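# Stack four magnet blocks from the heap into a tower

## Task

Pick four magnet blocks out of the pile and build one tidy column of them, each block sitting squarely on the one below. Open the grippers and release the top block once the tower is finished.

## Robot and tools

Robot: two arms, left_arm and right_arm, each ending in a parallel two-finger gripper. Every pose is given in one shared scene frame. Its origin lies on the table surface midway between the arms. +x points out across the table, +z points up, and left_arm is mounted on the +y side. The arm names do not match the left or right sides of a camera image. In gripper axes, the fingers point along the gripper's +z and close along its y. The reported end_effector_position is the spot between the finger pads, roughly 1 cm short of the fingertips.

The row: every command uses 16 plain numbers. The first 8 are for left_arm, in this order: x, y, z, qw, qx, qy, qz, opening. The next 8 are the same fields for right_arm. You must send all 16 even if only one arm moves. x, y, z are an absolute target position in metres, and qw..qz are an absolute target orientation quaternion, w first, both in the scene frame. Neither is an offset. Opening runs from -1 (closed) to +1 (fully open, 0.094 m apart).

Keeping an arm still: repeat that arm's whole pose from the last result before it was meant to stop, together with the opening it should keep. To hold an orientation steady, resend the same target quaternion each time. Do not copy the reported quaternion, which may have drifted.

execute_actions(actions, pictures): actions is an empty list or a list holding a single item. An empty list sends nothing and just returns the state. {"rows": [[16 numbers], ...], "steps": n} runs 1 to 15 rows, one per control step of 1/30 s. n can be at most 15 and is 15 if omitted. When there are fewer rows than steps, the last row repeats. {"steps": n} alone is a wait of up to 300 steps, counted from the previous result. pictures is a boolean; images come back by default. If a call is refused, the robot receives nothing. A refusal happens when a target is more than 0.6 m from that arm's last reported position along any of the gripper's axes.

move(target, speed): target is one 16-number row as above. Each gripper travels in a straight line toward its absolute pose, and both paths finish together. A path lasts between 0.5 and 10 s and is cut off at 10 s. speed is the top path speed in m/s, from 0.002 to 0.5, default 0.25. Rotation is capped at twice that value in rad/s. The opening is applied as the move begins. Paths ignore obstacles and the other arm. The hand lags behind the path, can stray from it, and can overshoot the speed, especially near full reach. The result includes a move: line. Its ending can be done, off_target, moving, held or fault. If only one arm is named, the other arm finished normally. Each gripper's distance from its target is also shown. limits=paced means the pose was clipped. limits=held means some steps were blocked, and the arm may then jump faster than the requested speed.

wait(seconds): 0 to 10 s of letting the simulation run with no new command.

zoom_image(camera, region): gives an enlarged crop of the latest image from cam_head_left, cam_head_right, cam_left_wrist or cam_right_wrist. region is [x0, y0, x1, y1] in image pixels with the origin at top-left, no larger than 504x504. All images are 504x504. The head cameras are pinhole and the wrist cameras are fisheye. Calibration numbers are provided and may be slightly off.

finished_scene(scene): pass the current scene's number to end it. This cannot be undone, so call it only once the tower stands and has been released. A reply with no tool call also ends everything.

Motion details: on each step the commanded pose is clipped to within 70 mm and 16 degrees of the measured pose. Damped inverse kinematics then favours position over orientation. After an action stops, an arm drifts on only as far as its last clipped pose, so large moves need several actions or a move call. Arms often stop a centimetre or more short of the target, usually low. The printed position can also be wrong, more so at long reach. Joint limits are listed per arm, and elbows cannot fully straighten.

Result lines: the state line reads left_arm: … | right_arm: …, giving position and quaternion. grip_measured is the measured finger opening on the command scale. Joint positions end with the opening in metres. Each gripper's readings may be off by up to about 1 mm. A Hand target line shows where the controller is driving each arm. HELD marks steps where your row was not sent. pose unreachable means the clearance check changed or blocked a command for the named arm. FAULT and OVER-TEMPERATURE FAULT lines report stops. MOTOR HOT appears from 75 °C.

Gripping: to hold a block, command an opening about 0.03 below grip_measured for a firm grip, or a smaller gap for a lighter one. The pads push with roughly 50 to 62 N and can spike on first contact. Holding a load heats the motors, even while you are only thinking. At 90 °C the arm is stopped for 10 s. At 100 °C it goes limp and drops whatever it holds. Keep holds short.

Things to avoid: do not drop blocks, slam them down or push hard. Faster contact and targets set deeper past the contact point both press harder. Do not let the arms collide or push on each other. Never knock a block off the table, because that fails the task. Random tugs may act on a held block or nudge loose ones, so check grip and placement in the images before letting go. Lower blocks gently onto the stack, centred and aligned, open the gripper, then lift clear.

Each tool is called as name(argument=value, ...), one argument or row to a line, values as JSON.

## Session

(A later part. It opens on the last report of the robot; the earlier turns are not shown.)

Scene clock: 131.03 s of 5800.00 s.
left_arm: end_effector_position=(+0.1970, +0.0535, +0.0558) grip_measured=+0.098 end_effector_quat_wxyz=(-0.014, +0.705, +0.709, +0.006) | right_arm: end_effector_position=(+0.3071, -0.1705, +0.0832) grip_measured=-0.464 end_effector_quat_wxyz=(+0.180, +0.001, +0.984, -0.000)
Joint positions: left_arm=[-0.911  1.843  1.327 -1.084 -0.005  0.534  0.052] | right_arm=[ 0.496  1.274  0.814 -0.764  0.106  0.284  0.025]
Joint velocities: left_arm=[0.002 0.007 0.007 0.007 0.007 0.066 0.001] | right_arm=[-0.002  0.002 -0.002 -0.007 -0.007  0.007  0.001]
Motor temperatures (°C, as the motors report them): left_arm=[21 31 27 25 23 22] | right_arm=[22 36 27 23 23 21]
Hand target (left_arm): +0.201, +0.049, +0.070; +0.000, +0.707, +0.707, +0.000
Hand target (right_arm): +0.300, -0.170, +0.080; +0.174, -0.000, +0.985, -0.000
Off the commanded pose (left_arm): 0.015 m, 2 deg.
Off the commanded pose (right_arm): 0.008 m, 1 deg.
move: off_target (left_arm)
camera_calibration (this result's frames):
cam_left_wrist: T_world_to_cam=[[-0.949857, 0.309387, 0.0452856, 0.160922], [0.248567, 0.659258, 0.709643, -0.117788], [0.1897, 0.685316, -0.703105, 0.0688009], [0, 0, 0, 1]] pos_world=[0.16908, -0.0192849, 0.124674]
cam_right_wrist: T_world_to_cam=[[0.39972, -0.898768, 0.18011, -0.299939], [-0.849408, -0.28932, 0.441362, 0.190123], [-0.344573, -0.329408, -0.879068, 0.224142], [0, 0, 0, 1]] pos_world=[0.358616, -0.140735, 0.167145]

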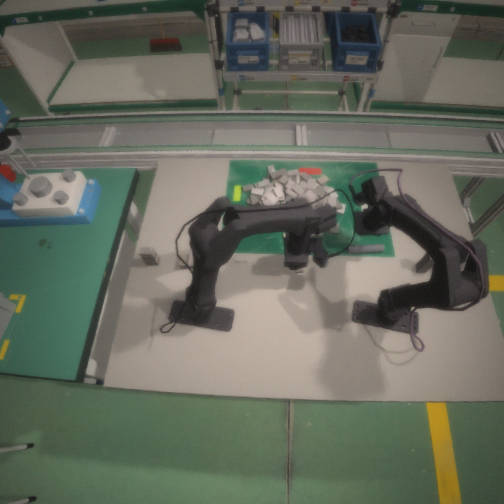

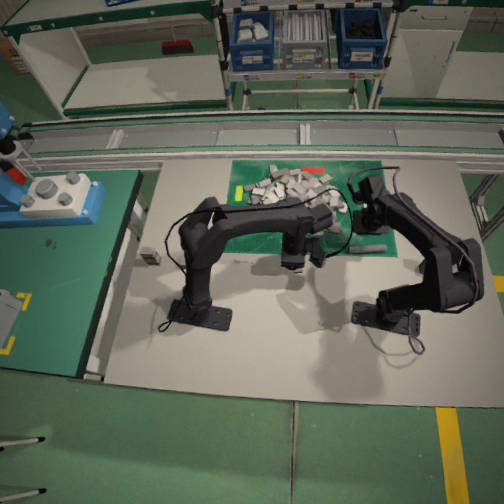

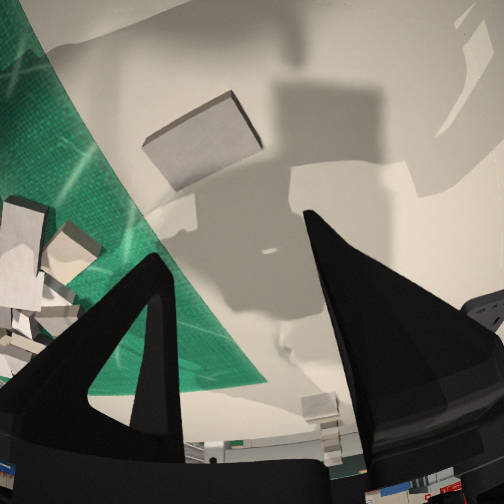

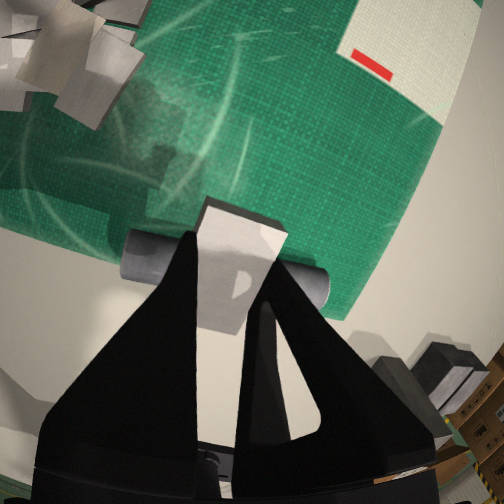

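move(
  target=[0.27,0.24,0.10,0,0.1305,0.9914,0,0.1, 0.25,-0.10,0.07,0.174,0,0.985,0,-0.5],
  speed=0.2,
)

move(
  target=[0.197,0.035,0.045,0.174,0,0.985,0,-0.5, 0.197,0.035,0.045,0.174,0,0.985,0,-0.5],
  speed=0.002,
)

Scene clock: 136.63 s of 5800.00 s.
left_arm: end_effector_position=(+0.2749, +0.2337, +0.0960) grip_measured=+0.098 end_effector_quat_wxyz=(+0.002, +0.140, +0.990, -0.004) | right_arm: end_effector_position=(+0.2549, -0.0965, +0.0732) grip_measured=-0.464 end_effector_quat_wxyz=(+0.179, -0.002, +0.984, +0.008)
Joint positions: left_arm=[-0.259  1.553  1.161 -1.173  0.006 -0.099  0.052] | right_arm=[ 0.92   1.256  0.767 -0.796  0.224  0.689  0.025]
Joint velocities: left_arm=[-0.012 -0.007  0.007 -0.007  0.037  0.007 -0.   ] | right_arm=[-0.002 -0.002 -0.007  0.022 -0.022  0.037  0.001]
Motor temperatures (°C, as the motors report them): left_arm=[21 31 27 24 23 22] | right_arm=[22 35 27 23 23 21]
Hand target (left_arm): +0.269, +0.236, +0.100; +0.000, +0.130, +0.991, -0.008
Hand target (right_arm): +0.250, -0.102, +0.070; +0.176, -0.001, +0.984, -0.004
Off the commanded pose (left_arm): 0.009 m, 1 deg.
Off the commanded pose (right_arm): 0.007 m, 1 deg.
move: done
camera_calibration (this result's frames):
cam_left_wrist: T_world_to_cam=[[-0.56589, -0.823912, 0.0306111, 0.338084], [-0.585491, 0.42772, 0.688662, 0.0009036], [-0.58049, 0.371785, -0.724436, 0.245824], [0, 0, 0, 1]] pos_world=[0.334546, 0.186772, 0.167113]
cam_right_wrist: T_world_to_cam=[[0.407175, -0.898101, 0.1662, -0.211612], [-0.846545, -0.302779, 0.43782, 0.169861], [-0.342885, -0.318965, -0.883567, 0.222687], [0, 0, 0, 1]] pos_world=[0.306314, -0.0675894, 0.15756]

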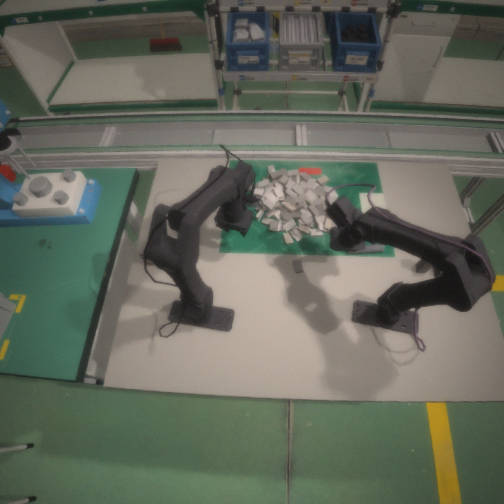

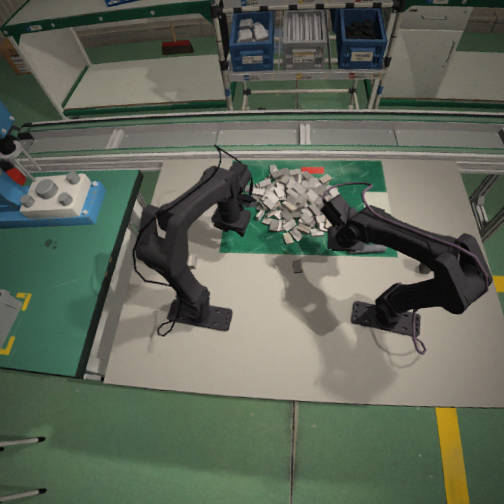

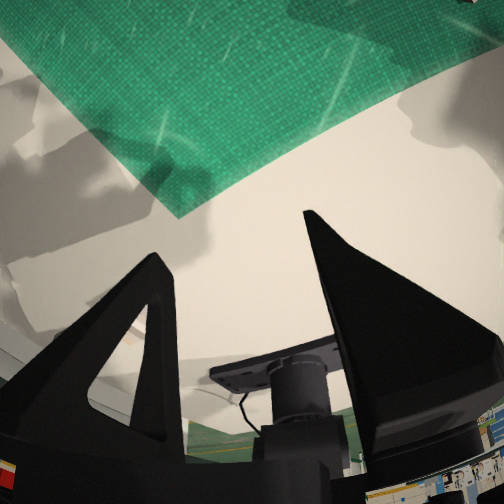

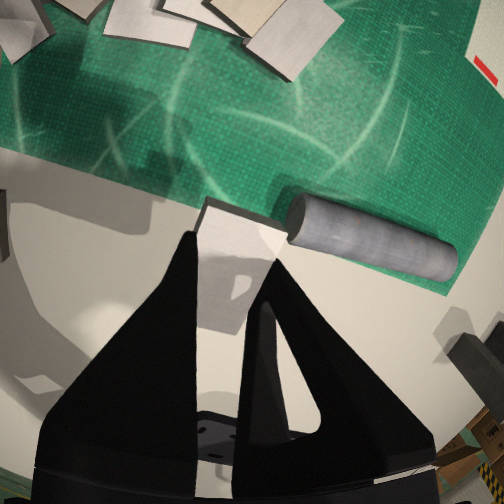

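Scene clock: 146.83 s of 5800.00 s.
left_arm: end_effector_position=(+0.2707, +0.2165, +0.0923) grip_measured=-0.498 end_effector_quat_wxyz=(+0.010, +0.128, +0.992, -0.004) | right_arm: end_effector_position=(+0.2474, -0.0861, +0.0713) grip_measured=-0.464 end_effector_quat_wxyz=(+0.176, -0.003, +0.984, +0.013)
Joint positions: left_arm=[-0.327  1.553  1.146 -1.143  0.002 -0.193  0.024] | right_arm=[ 0.973  1.265  0.767 -0.796  0.226  0.741  0.025]
Joint velocities: left_arm=[-0.007  0.002  0.007  0.051 -0.037  0.095 -0.   ] | right_arm=[-0.002 -0.002 -0.012  0.007 -0.037  0.051 -0.001]
Motor temperatures (°C, as the motors report them): left_arm=[21 30 27 25 23 22] | right_arm=[22 32 28 23 23 21]
Hand target (left_arm): +0.268, +0.216, +0.091; +0.017, +0.128, +0.992, -0.003
Hand target (right_arm): +0.250, -0.085, +0.071; +0.179, -0.002, +0.984, +0.007
Off the commanded pose (left_arm): 0.202 m, 24 deg.
Off the commanded pose (right_arm): 0.134 m, 2 deg.
move: off_target (left_arm, right_arm; path cut at 10 s)
camera_calibration (this result's frames):
cam_left_wrist: T_world_to_cam=[[-0.545329, -0.837855, 0.0248041, 0.319642], [-0.606113, 0.414592, 0.678779, 0.0177433], [-0.579002, 0.355124, -0.733924, 0.251156], [0, 0, 0, 1]] pos_world=[0.330484, 0.171266, 0.164357]
cam_right_wrist: T_world_to_cam=[[0.411322, -0.89838, 0.154037, -0.199019], [-0.842723, -0.310425, 0.439834, 0.165725], [-0.347321, -0.310724, -0.88477, 0.223588], [0, 0, 0, 1]] pos_world=[0.299178, -0.0578758, 0.155588]

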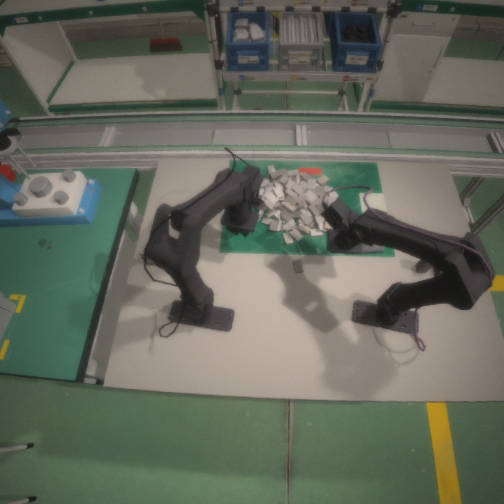

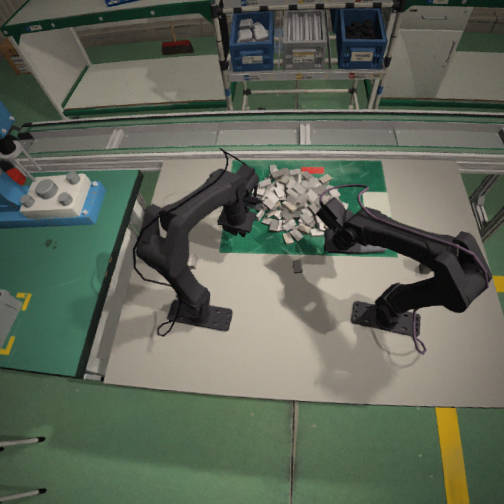

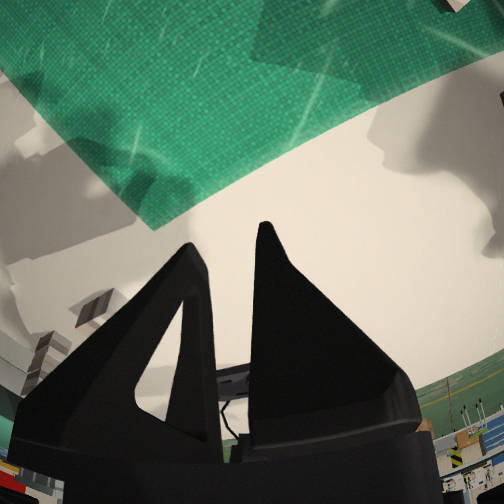

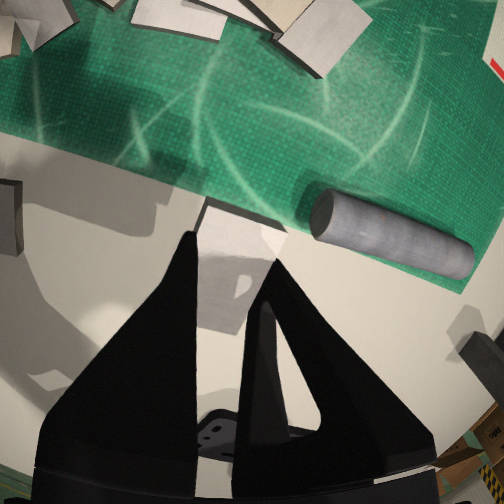

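That second command was a mistake: I put the right arm's target in the left arm's slot too. It ran too slowly to do any harm. I'll send the correct one now.

move(
  target=[0.25,0.30,0.10,0,0.1305,0.9914,0,0.1, 0.197,0.02,0.05,0.174,0,0.985,0,-0.5],
  speed=0.1,
)

Scene clock: 149.57 s of 5800.00 s.
left_arm: end_effector_position=(+0.2600, +0.2955, +0.1005) grip_measured=+0.098 end_effector_quat_wxyz=(+0.009, +0.129, +0.992, -0.001) | right_arm: end_effector_position=(+0.1941, +0.0162, +0.0463) grip_measured=-0.464 end_effector_quat_wxyz=(+0.170, -0.003, +0.985, +0.003)
Joint positions: left_arm=[-0.04   1.419  1.057 -1.19   0.002  0.097  0.052] | right_arm=[ 1.404  1.59   0.947 -0.797  0.316  1.181  0.025]
Joint velocities: left_arm=[-0.002 -0.012 -0.032 -0.037  0.007 -0.037  0.001] | right_arm=[-0.012 -0.002  0.007 -0.081  0.022  0.007  0.   ]
Motor temperatures (°C, as the motors report them): left_arm=[21 30 26 25 23 22] | right_arm=[22 32 28 23 23 21]
Hand target (left_arm): +0.250, +0.298, +0.100; +0.001, +0.130, +0.991, -0.003
Hand target (right_arm): +0.197, +0.018, +0.050; +0.178, -0.000, +0.984, -0.002
Off the commanded pose (left_arm): 0.011 m, 1 deg.
Off the commanded pose (right_arm): 0.006 m, 1 deg.
move: off_target (left_arm)
camera_calibration (this result's frames):
cam_left_wrist: T_world_to_cam=[[-0.547526, -0.836557, 0.0197102, 0.380473], [-0.605263, 0.412189, 0.680997, -0.0267786], [-0.577816, 0.360933, -0.732021, 0.22076], [0, 0, 0, 1]] pos_world=[0.319669, 0.249645, 0.172338]
cam_right_wrist: T_world_to_cam=[[0.411494, -0.89591, 0.167384, -0.082094], [-0.837614, -0.299348, 0.456939, 0.161622], [-0.35927, -0.328231, -0.873607, 0.216874], [0, 0, 0, 1]] pos_world=[0.247074, 0.0460171, 0.129352]

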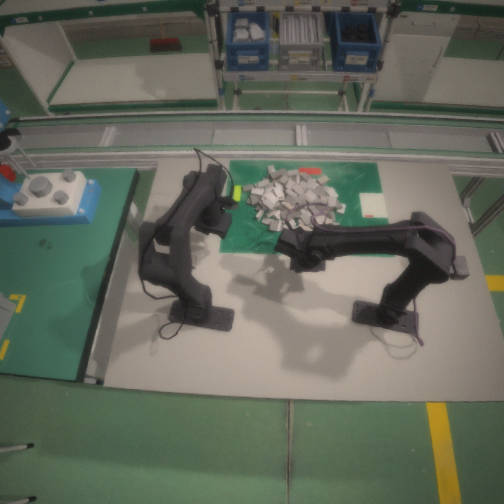

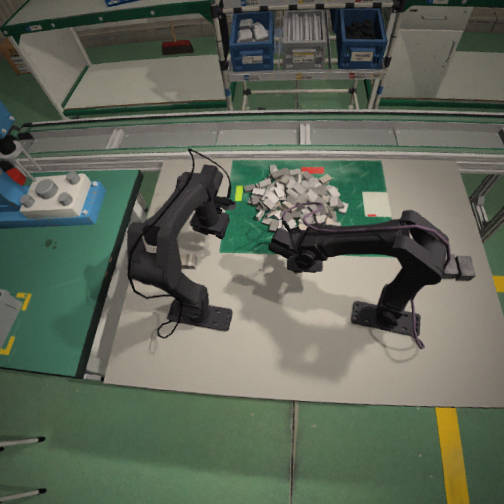

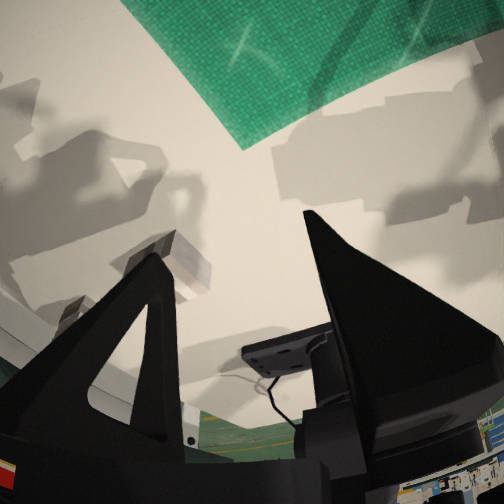

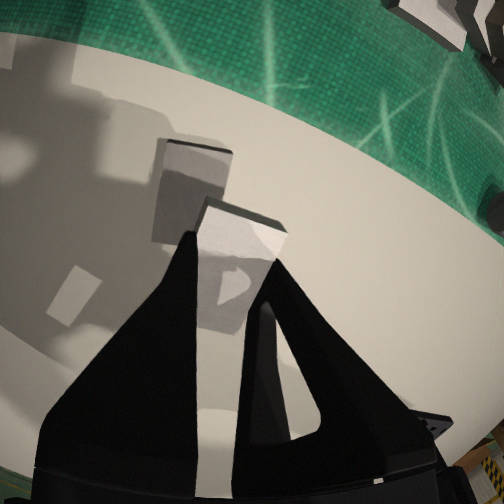

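move(
  target=[0.25,0.30,0.10,0,0.1305,0.9914,0,0.1, 0.204,0.031,0.032,0.173,-0.103,0.9796,0.0182,-0.5],
  speed=0.04,
)

Scene clock: 159.73 s of 5800.00 s.
left_arm: end_effector_position=(+0.2595, +0.2955, +0.1005) grip_measured=+0.098 end_effector_quat_wxyz=(+0.008, +0.131, +0.991, -0.001) | right_arm: end_effector_position=(+0.2026, +0.0347, +0.0384) grip_measured=-0.464 end_effector_quat_wxyz=(+0.176, -0.101, +0.979, +0.025)
Joint positions: left_arm=[-0.04   1.419  1.057 -1.192  0.002  0.102  0.052] | right_arm=[ 1.384  1.612  0.928 -0.672  0.287  0.953  0.025]
Joint velocities: left_arm=[ 0.007 -0.012  0.007  0.037  0.11   0.007 -0.   ] | right_arm=[-0.002 -0.007 -0.007  0.007  0.022 -0.037  0.   ]
Motor temperatures (°C, as the motors report them): left_arm=[21 29 26 24 23 22] | right_arm=[22 31 28 23 23 21]
Hand target (left_arm): +0.250, +0.300, +0.100; -0.000, +0.130, +0.991, -0.000
Hand target (right_arm): +0.204, +0.031, +0.032; +0.173, -0.103, +0.979, +0.018
Off the commanded pose (left_arm): 0.011 m, 1 deg.
Off the commanded pose (right_arm): 0.008 m, 1 deg.
After step 90, 4.37 s passed at rest.
move: off_target (left_arm)
camera_calibration (this result's frames):
cam_left_wrist: T_world_to_cam=[[-0.550993, -0.83426, 0.0204173, 0.380431], [-0.602258, 0.414464, 0.682279, -0.0286688], [-0.57766, 0.363635, -0.730807, 0.219495], [0, 0, 0, 1]] pos_world=[0.319142, 0.249444, 0.172201]
cam_right_wrist: T_world_to_cam=[[0.579182, -0.798196, 0.165624, -0.104915], [-0.767147, -0.464951, 0.441935, 0.169885], [-0.275743, -0.383019, -0.881625, 0.204345], [0, 0, 0, 1]] pos_world=[0.247438, 0.0735133, 0.122454]

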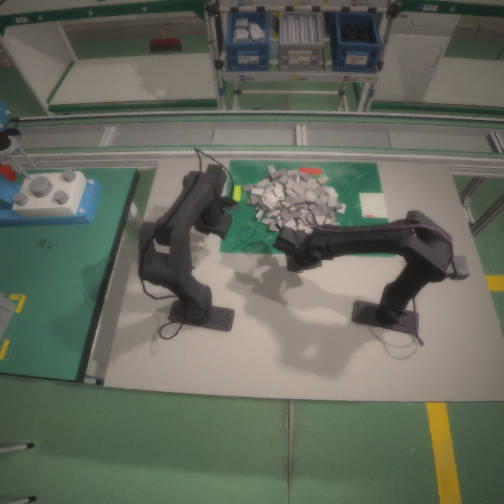

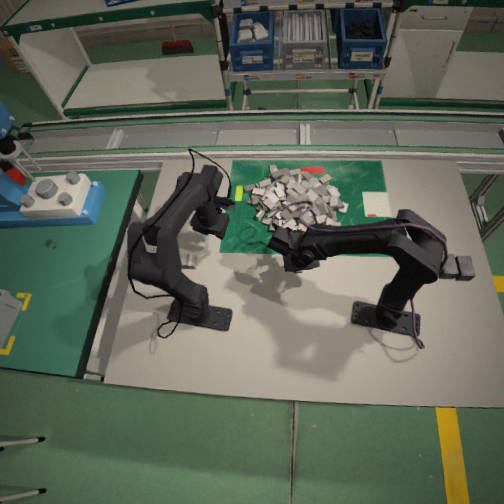

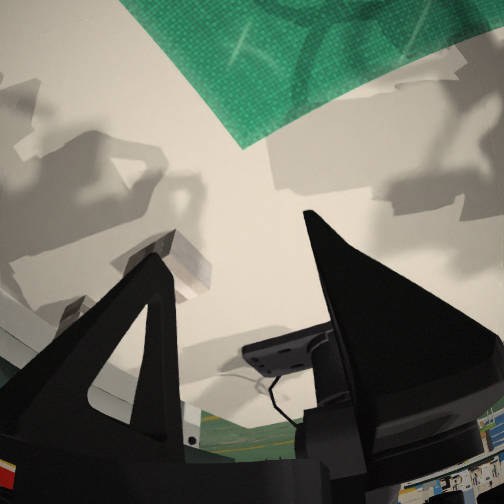

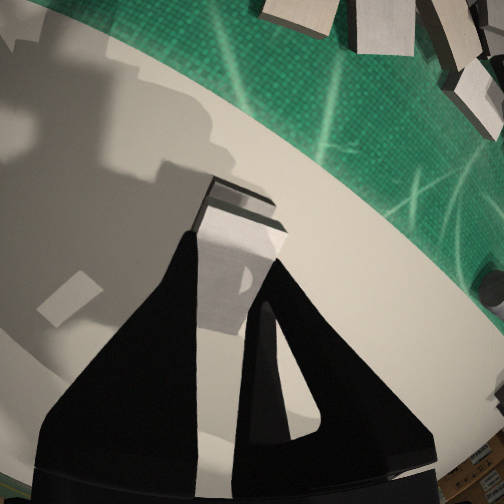

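move(
  target=[0.25,0.30,0.10,0,0.1305,0.9914,0,0.1, 0.205,0.028,0.020,0.173,-0.103,0.9796,0.0182,-0.5],
  speed=0.015,
)

Scene clock: 164.10 s of 5800.00 s.
left_arm: end_effector_position=(+0.2595, +0.2955, +0.1005) grip_measured=+0.098 end_effector_quat_wxyz=(+0.008, +0.131, +0.991, -0.001) | right_arm: end_effector_position=(+0.2038, +0.0312, +0.0263) grip_measured=-0.464 end_effector_quat_wxyz=(+0.175, -0.102, +0.979, +0.024)
Joint positions: left_arm=[-0.04   1.419  1.057 -1.192  0.002  0.102  0.052] | right_arm=[ 1.375  1.625  0.889 -0.619  0.285  0.941  0.025]
Joint velocities: left_arm=[-0.002 -0.002 -0.012 -0.037 -0.095 -0.022  0.001] | right_arm=[-0.012  0.002 -0.017  0.037  0.007 -0.022 -0.   ]
Motor temperatures (°C, as the motors report them): left_arm=[21 29 26 24 23 22] | right_arm=[22 31 28 23 23 21]
Hand target (left_arm): +0.250, +0.300, +0.100; +0.000, +0.130, +0.991, -0.000
Hand target (right_arm): +0.205, +0.028, +0.020; +0.173, -0.103, +0.979, +0.018
Off the commanded pose (left_arm): 0.011 m, 1 deg.
Off the commanded pose (right_arm): 0.007 m, 1 deg.
move: off_target (left_arm)
camera_calibration (this result's frames):
cam_left_wrist: T_world_to_cam=[[-0.550993, -0.83426, 0.0204173, 0.380431], [-0.602258, 0.414464, 0.682279, -0.0286688], [-0.57766, 0.363635, -0.730807, 0.219495], [0, 0, 0, 1]] pos_world=[0.319142, 0.249444, 0.172201]
cam_right_wrist: T_world_to_cam=[[0.580987, -0.796556, 0.16719, -0.106832], [-0.765755, -0.465346, 0.443928, 0.174248], [-0.275813, -0.385943, -0.880327, 0.192765], [0, 0, 0, 1]] pos_world=[0.248666, 0.0703835, 0.110204]

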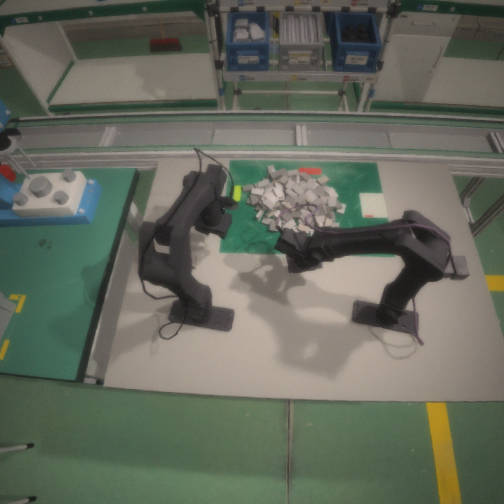

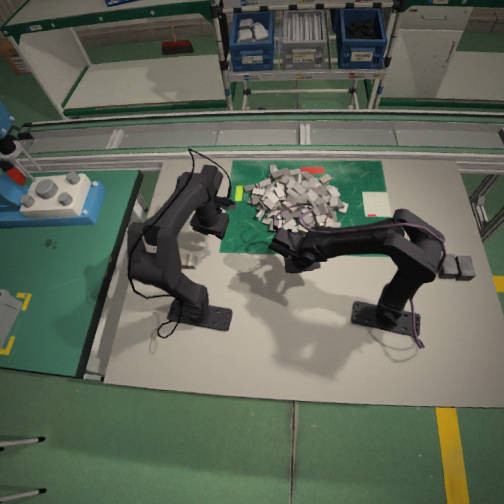

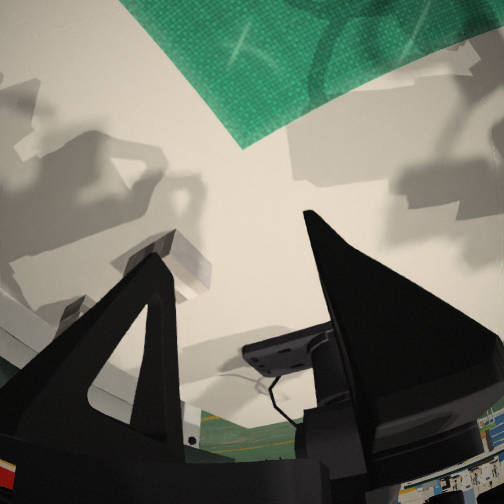

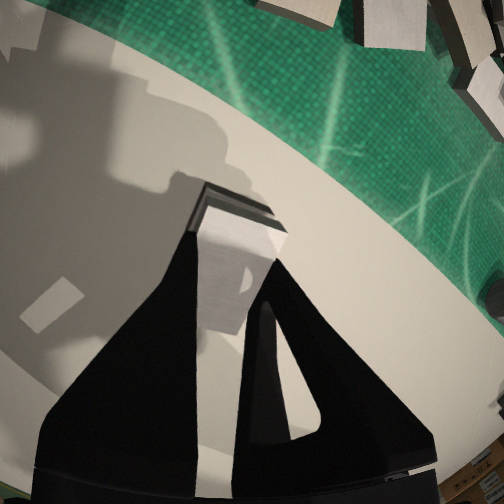

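zoom_image(
  camera="cam_right_wrist",
  region=[150, 150, 330, 350],
)

Region (150, 150, 330, 350) of cam_right_wrist's 504x504 image, scaled by 2.520, with more detail than that image has; it fills the left 454 columns of this view, and the rest is white.

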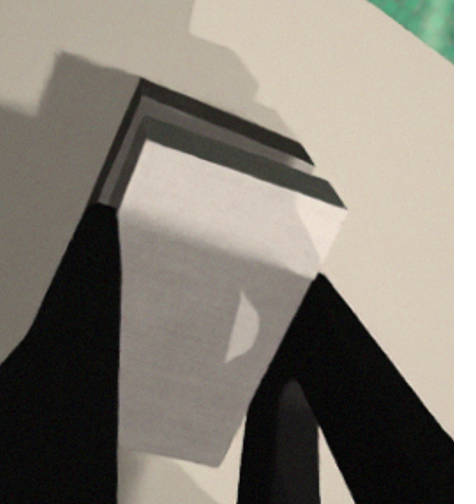

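move(
  target=[0.25,0.30,0.10,0,0.1305,0.9914,0,0.1, 0.206,0.030,0.013,0.173,-0.103,0.9796,0.0182,-0.5],
  speed=0.01,
)

zoom_image(
  camera="cam_right_wrist",
  region=[150, 150, 330, 350],
)

Scene clock: 168.20 s of 5800.00 s.
left_arm: end_effector_position=(+0.2595, +0.2955, +0.1005) grip_measured=+0.098 end_effector_quat_wxyz=(+0.008, +0.131, +0.991, -0.001) | right_arm: end_effector_position=(+0.2057, +0.0361, +0.0214) grip_measured=-0.464 end_effector_quat_wxyz=(+0.177, -0.102, +0.979, +0.027)
Joint positions: left_arm=[-0.04   1.419  1.057 -1.192  0.002  0.102  0.052] | right_arm=[ 1.375  1.648  0.889 -0.588  0.284  0.94   0.025]
Joint velocities: left_arm=[-0.022 -0.017  0.012 -0.11   0.022 -0.066  0.001] | right_arm=[-0.002 -0.022  0.012  0.037 -0.007  0.022  0.   ]
Motor temperatures (°C, as the motors report them): left_arm=[21 29 26 24 23 22] | right_arm=[22 31 28 23 23 21]
Hand target (left_arm): +0.250, +0.300, +0.100; -0.000, +0.130, +0.991, -0.000
Hand target (right_arm): +0.206, +0.030, +0.013; +0.173, -0.103, +0.979, +0.018
Off the commanded pose (left_arm): 0.011 m, 1 deg.
Off the commanded pose (right_arm): 0.010 m, 1 deg.
move: off_target (left_arm)
camera_calibration (this result's frames):
cam_left_wrist: T_world_to_cam=[[-0.550993, -0.83426, 0.0204173, 0.380431], [-0.602258, 0.414464, 0.682279, -0.0286688], [-0.57766, 0.363635, -0.730807, 0.219495], [0, 0, 0, 1]] pos_world=[0.319142, 0.249444, 0.172201]
cam_right_wrist: T_world_to_cam=[[0.581397, -0.797182, 0.16272, -0.103222], [-0.76658, -0.469699, 0.437878, 0.180633], [-0.272639, -0.379319, -0.884186, 0.190045], [0, 0, 0, 1]] pos_world=[0.250296, 0.0746438, 0.105736]

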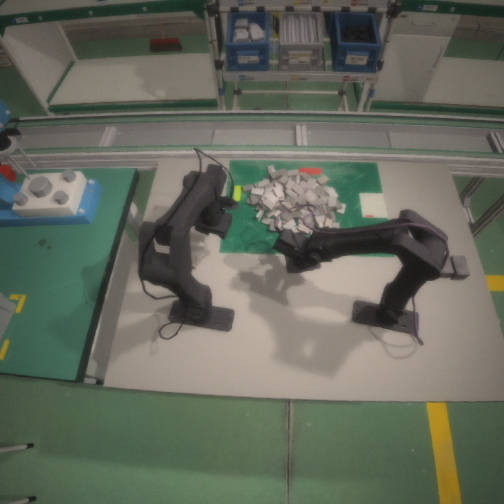

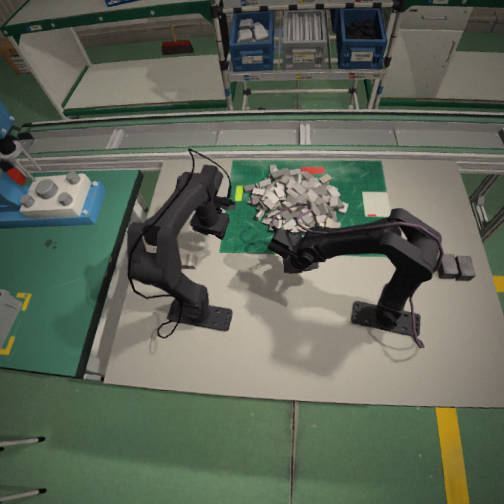

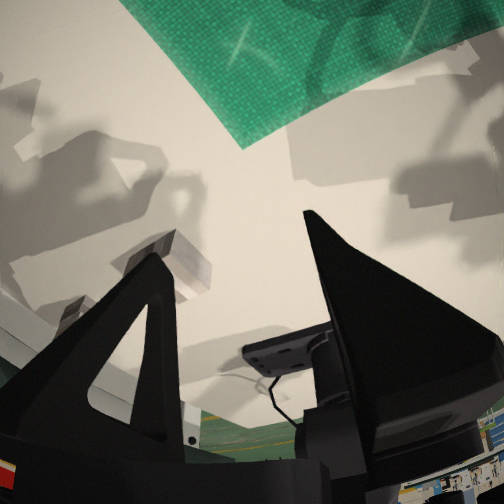

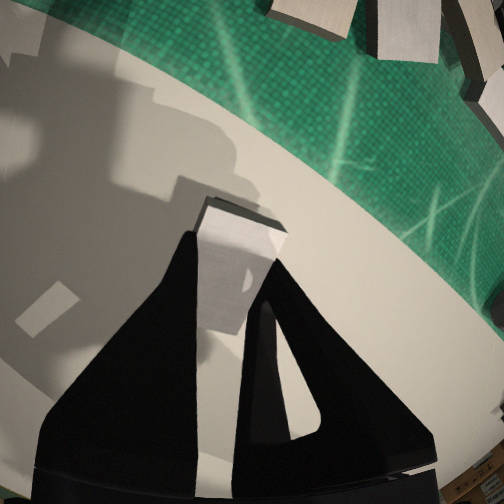

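Region (150, 150, 330, 350) of cam_right_wrist's 504x504 image, scaled by 2.520, with more detail than that image has; it fills the left 454 columns of this view, and the rest is white.

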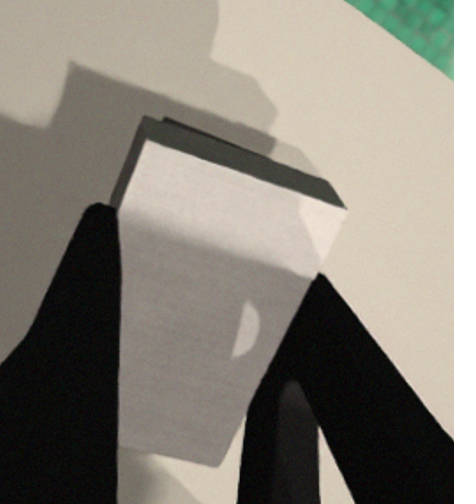

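move(
  target=[0.25,0.30,0.10,0,0.1305,0.9914,0,0.1, 0.2057,0.034,0.018,0.173,-0.103,0.9796,0.0182,-0.15],
  speed=0.01,
)

move(
  target=[0.25,0.30,0.10,0,0.1305,0.9914,0,0.1, 0.204,0.030,0.007,0.173,-0.103,0.9796,0.0182,-0.15],
  speed=0.015,
)

Scene clock: 172.50 s of 5800.00 s.
left_arm: end_effector_position=(+0.2595, +0.2955, +0.1005) grip_measured=+0.098 end_effector_quat_wxyz=(+0.008, +0.131, +0.991, -0.001) | right_arm: end_effector_position=(+0.2058, +0.0364, +0.0214) grip_measured=-0.152 end_effector_quat_wxyz=(+0.177, -0.102, +0.978, +0.028)
Joint positions: left_arm=[-0.04   1.419  1.057 -1.192  0.002  0.102  0.052] | right_arm=[ 1.375  1.648  0.889 -0.587  0.284  0.94   0.04 ]
Joint velocities: left_arm=[-0.007 -0.017  0.007  0.007 -0.051 -0.037  0.   ] | right_arm=[ 0.002 -0.017 -0.007  0.022  0.037  0.022  0.   ]
Motor temperatures (°C, as the motors report them): left_arm=[21 29 26 24 23 22] | right_arm=[22 31 28 23 23 21]
Hand target (left_arm): +0.250, +0.300, +0.100; +0.000, +0.130, +0.991, -0.000
Hand target (right_arm): +0.206, +0.034, +0.018; +0.173, -0.103, +0.979, +0.018
Off the commanded pose (left_arm): 0.011 m, 1 deg.
Off the commanded pose (right_arm): 0.004 m, 1 deg.
move: off_target (left_arm)
camera_calibration (this result's frames):
cam_left_wrist: T_world_to_cam=[[-0.550993, -0.83426, 0.0204173, 0.380431], [-0.602258, 0.414464, 0.682279, -0.0286688], [-0.57766, 0.363635, -0.730807, 0.219495], [0, 0, 0, 1]] pos_world=[0.319142, 0.249444, 0.172201]
cam_right_wrist: T_world_to_cam=[[0.581326, -0.797354, 0.16213, -0.10306], [-0.766771, -0.470162, 0.437047, 0.180876], [-0.272254, -0.378384, -0.884705, 0.190119], [0, 0, 0, 1]] pos_world=[0.250362, 0.0748036, 0.105858]

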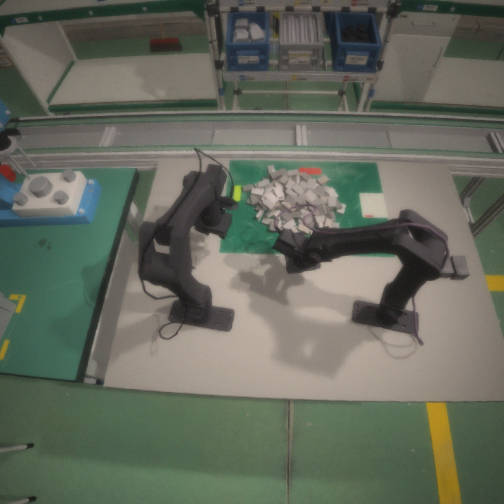

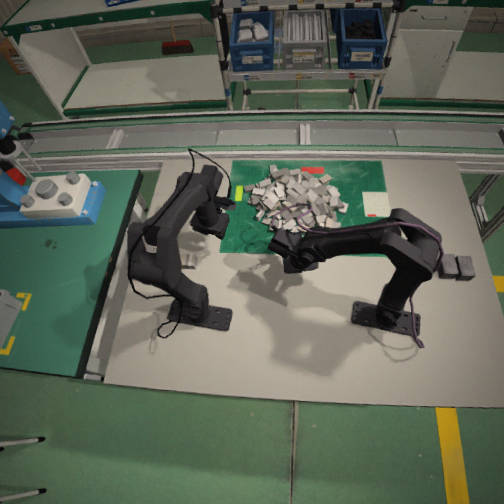

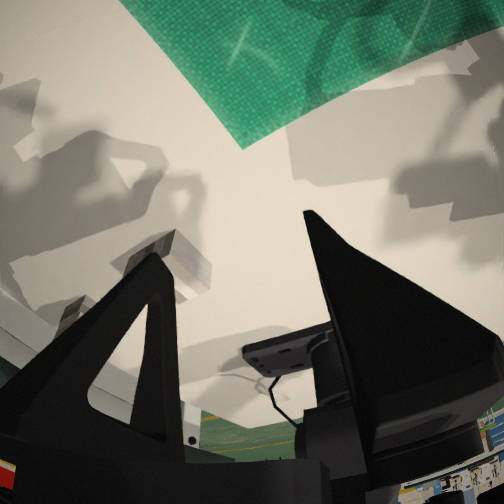

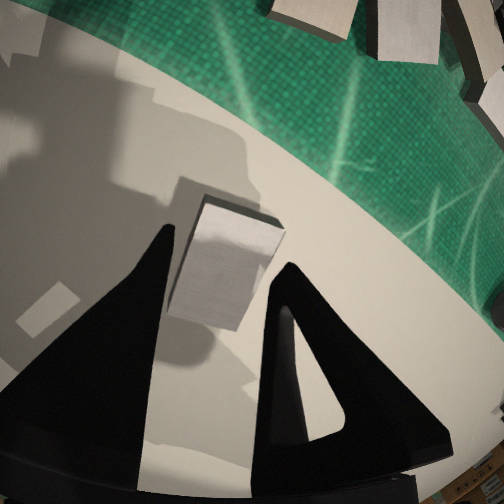

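Scene clock: 173.87 s of 5800.00 s.
left_arm: end_effector_position=(+0.2595, +0.2955, +0.1005) grip_measured=+0.098 end_effector_quat_wxyz=(+0.008, +0.131, +0.991, -0.001) | right_arm: end_effector_position=(+0.2055, +0.0355, +0.0155) grip_measured=-0.152 end_effector_quat_wxyz=(+0.177, -0.102, +0.978, +0.028)
Joint positions: left_arm=[-0.04   1.419  1.057 -1.192  0.002  0.102  0.052] | right_arm=[ 1.375  1.656  0.87  -0.559  0.284  0.94   0.04 ]
Joint velocities: left_arm=[-0.002 -0.007  0.012 -0.007 -0.007 -0.051 -0.001] | right_arm=[ 0.007 -0.002  0.007 -0.007 -0.007  0.095 -0.001]
Motor temperatures (°C, as the motors report them): left_arm=[21 29 26 24 23 22] | right_arm=[22 31 27 23 23 21]
Hand target (left_arm): +0.250, +0.300, +0.100; -0.000, +0.130, +0.991, -0.000
Hand target (right_arm): +0.204, +0.030, +0.007; +0.173, -0.103, +0.979, +0.018
Off the commanded pose (left_arm): 0.011 m, 1 deg.
Off the commanded pose (right_arm): 0.010 m, 1 deg.
move: off_target (left_arm)
camera_calibration (this result's frames):
cam_left_wrist: T_world_to_cam=[[-0.550993, -0.83426, 0.0204173, 0.380431], [-0.602258, 0.414464, 0.682279, -0.0286688], [-0.57766, 0.363635, -0.730807, 0.219495], [0, 0, 0, 1]] pos_world=[0.319142, 0.249444, 0.172201]
cam_right_wrist: T_world_to_cam=[[0.581256, -0.797526, 0.16154, -0.102556], [-0.766961, -0.470624, 0.436215, 0.182848], [-0.271868, -0.377447, -0.885224, 0.184349], [0, 0, 0, 1]] pos_world=[0.249967, 0.0738438, 0.0999961]

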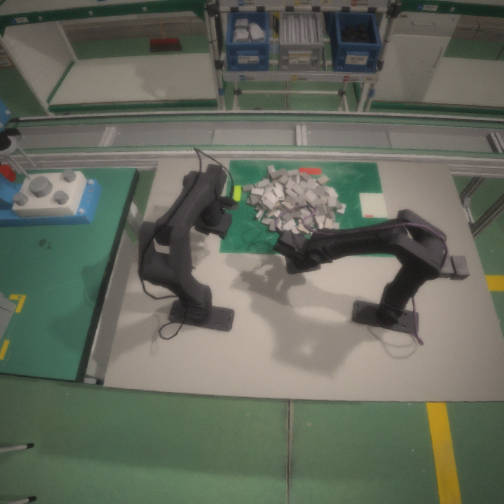

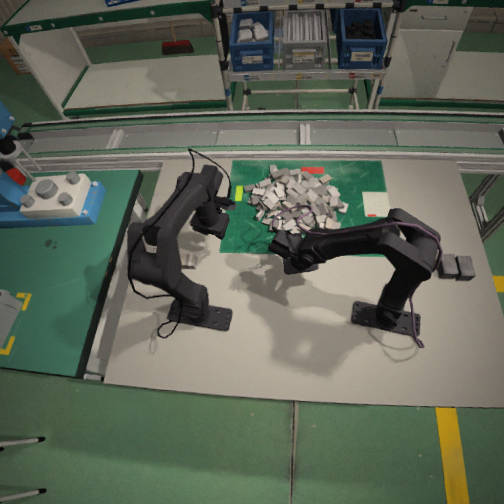

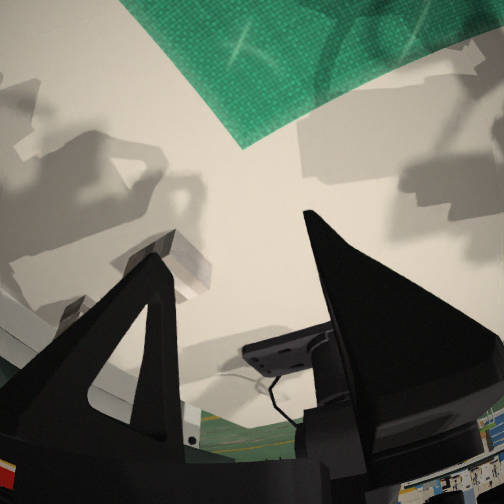

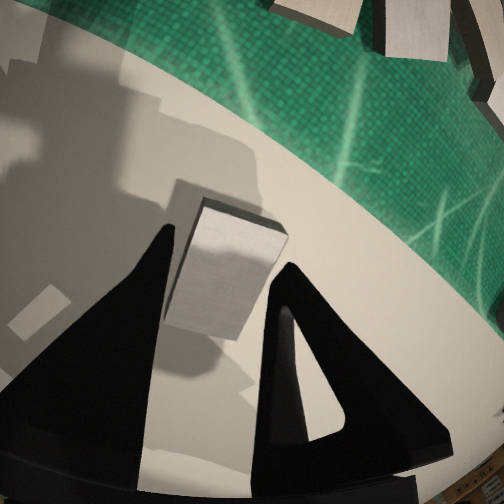

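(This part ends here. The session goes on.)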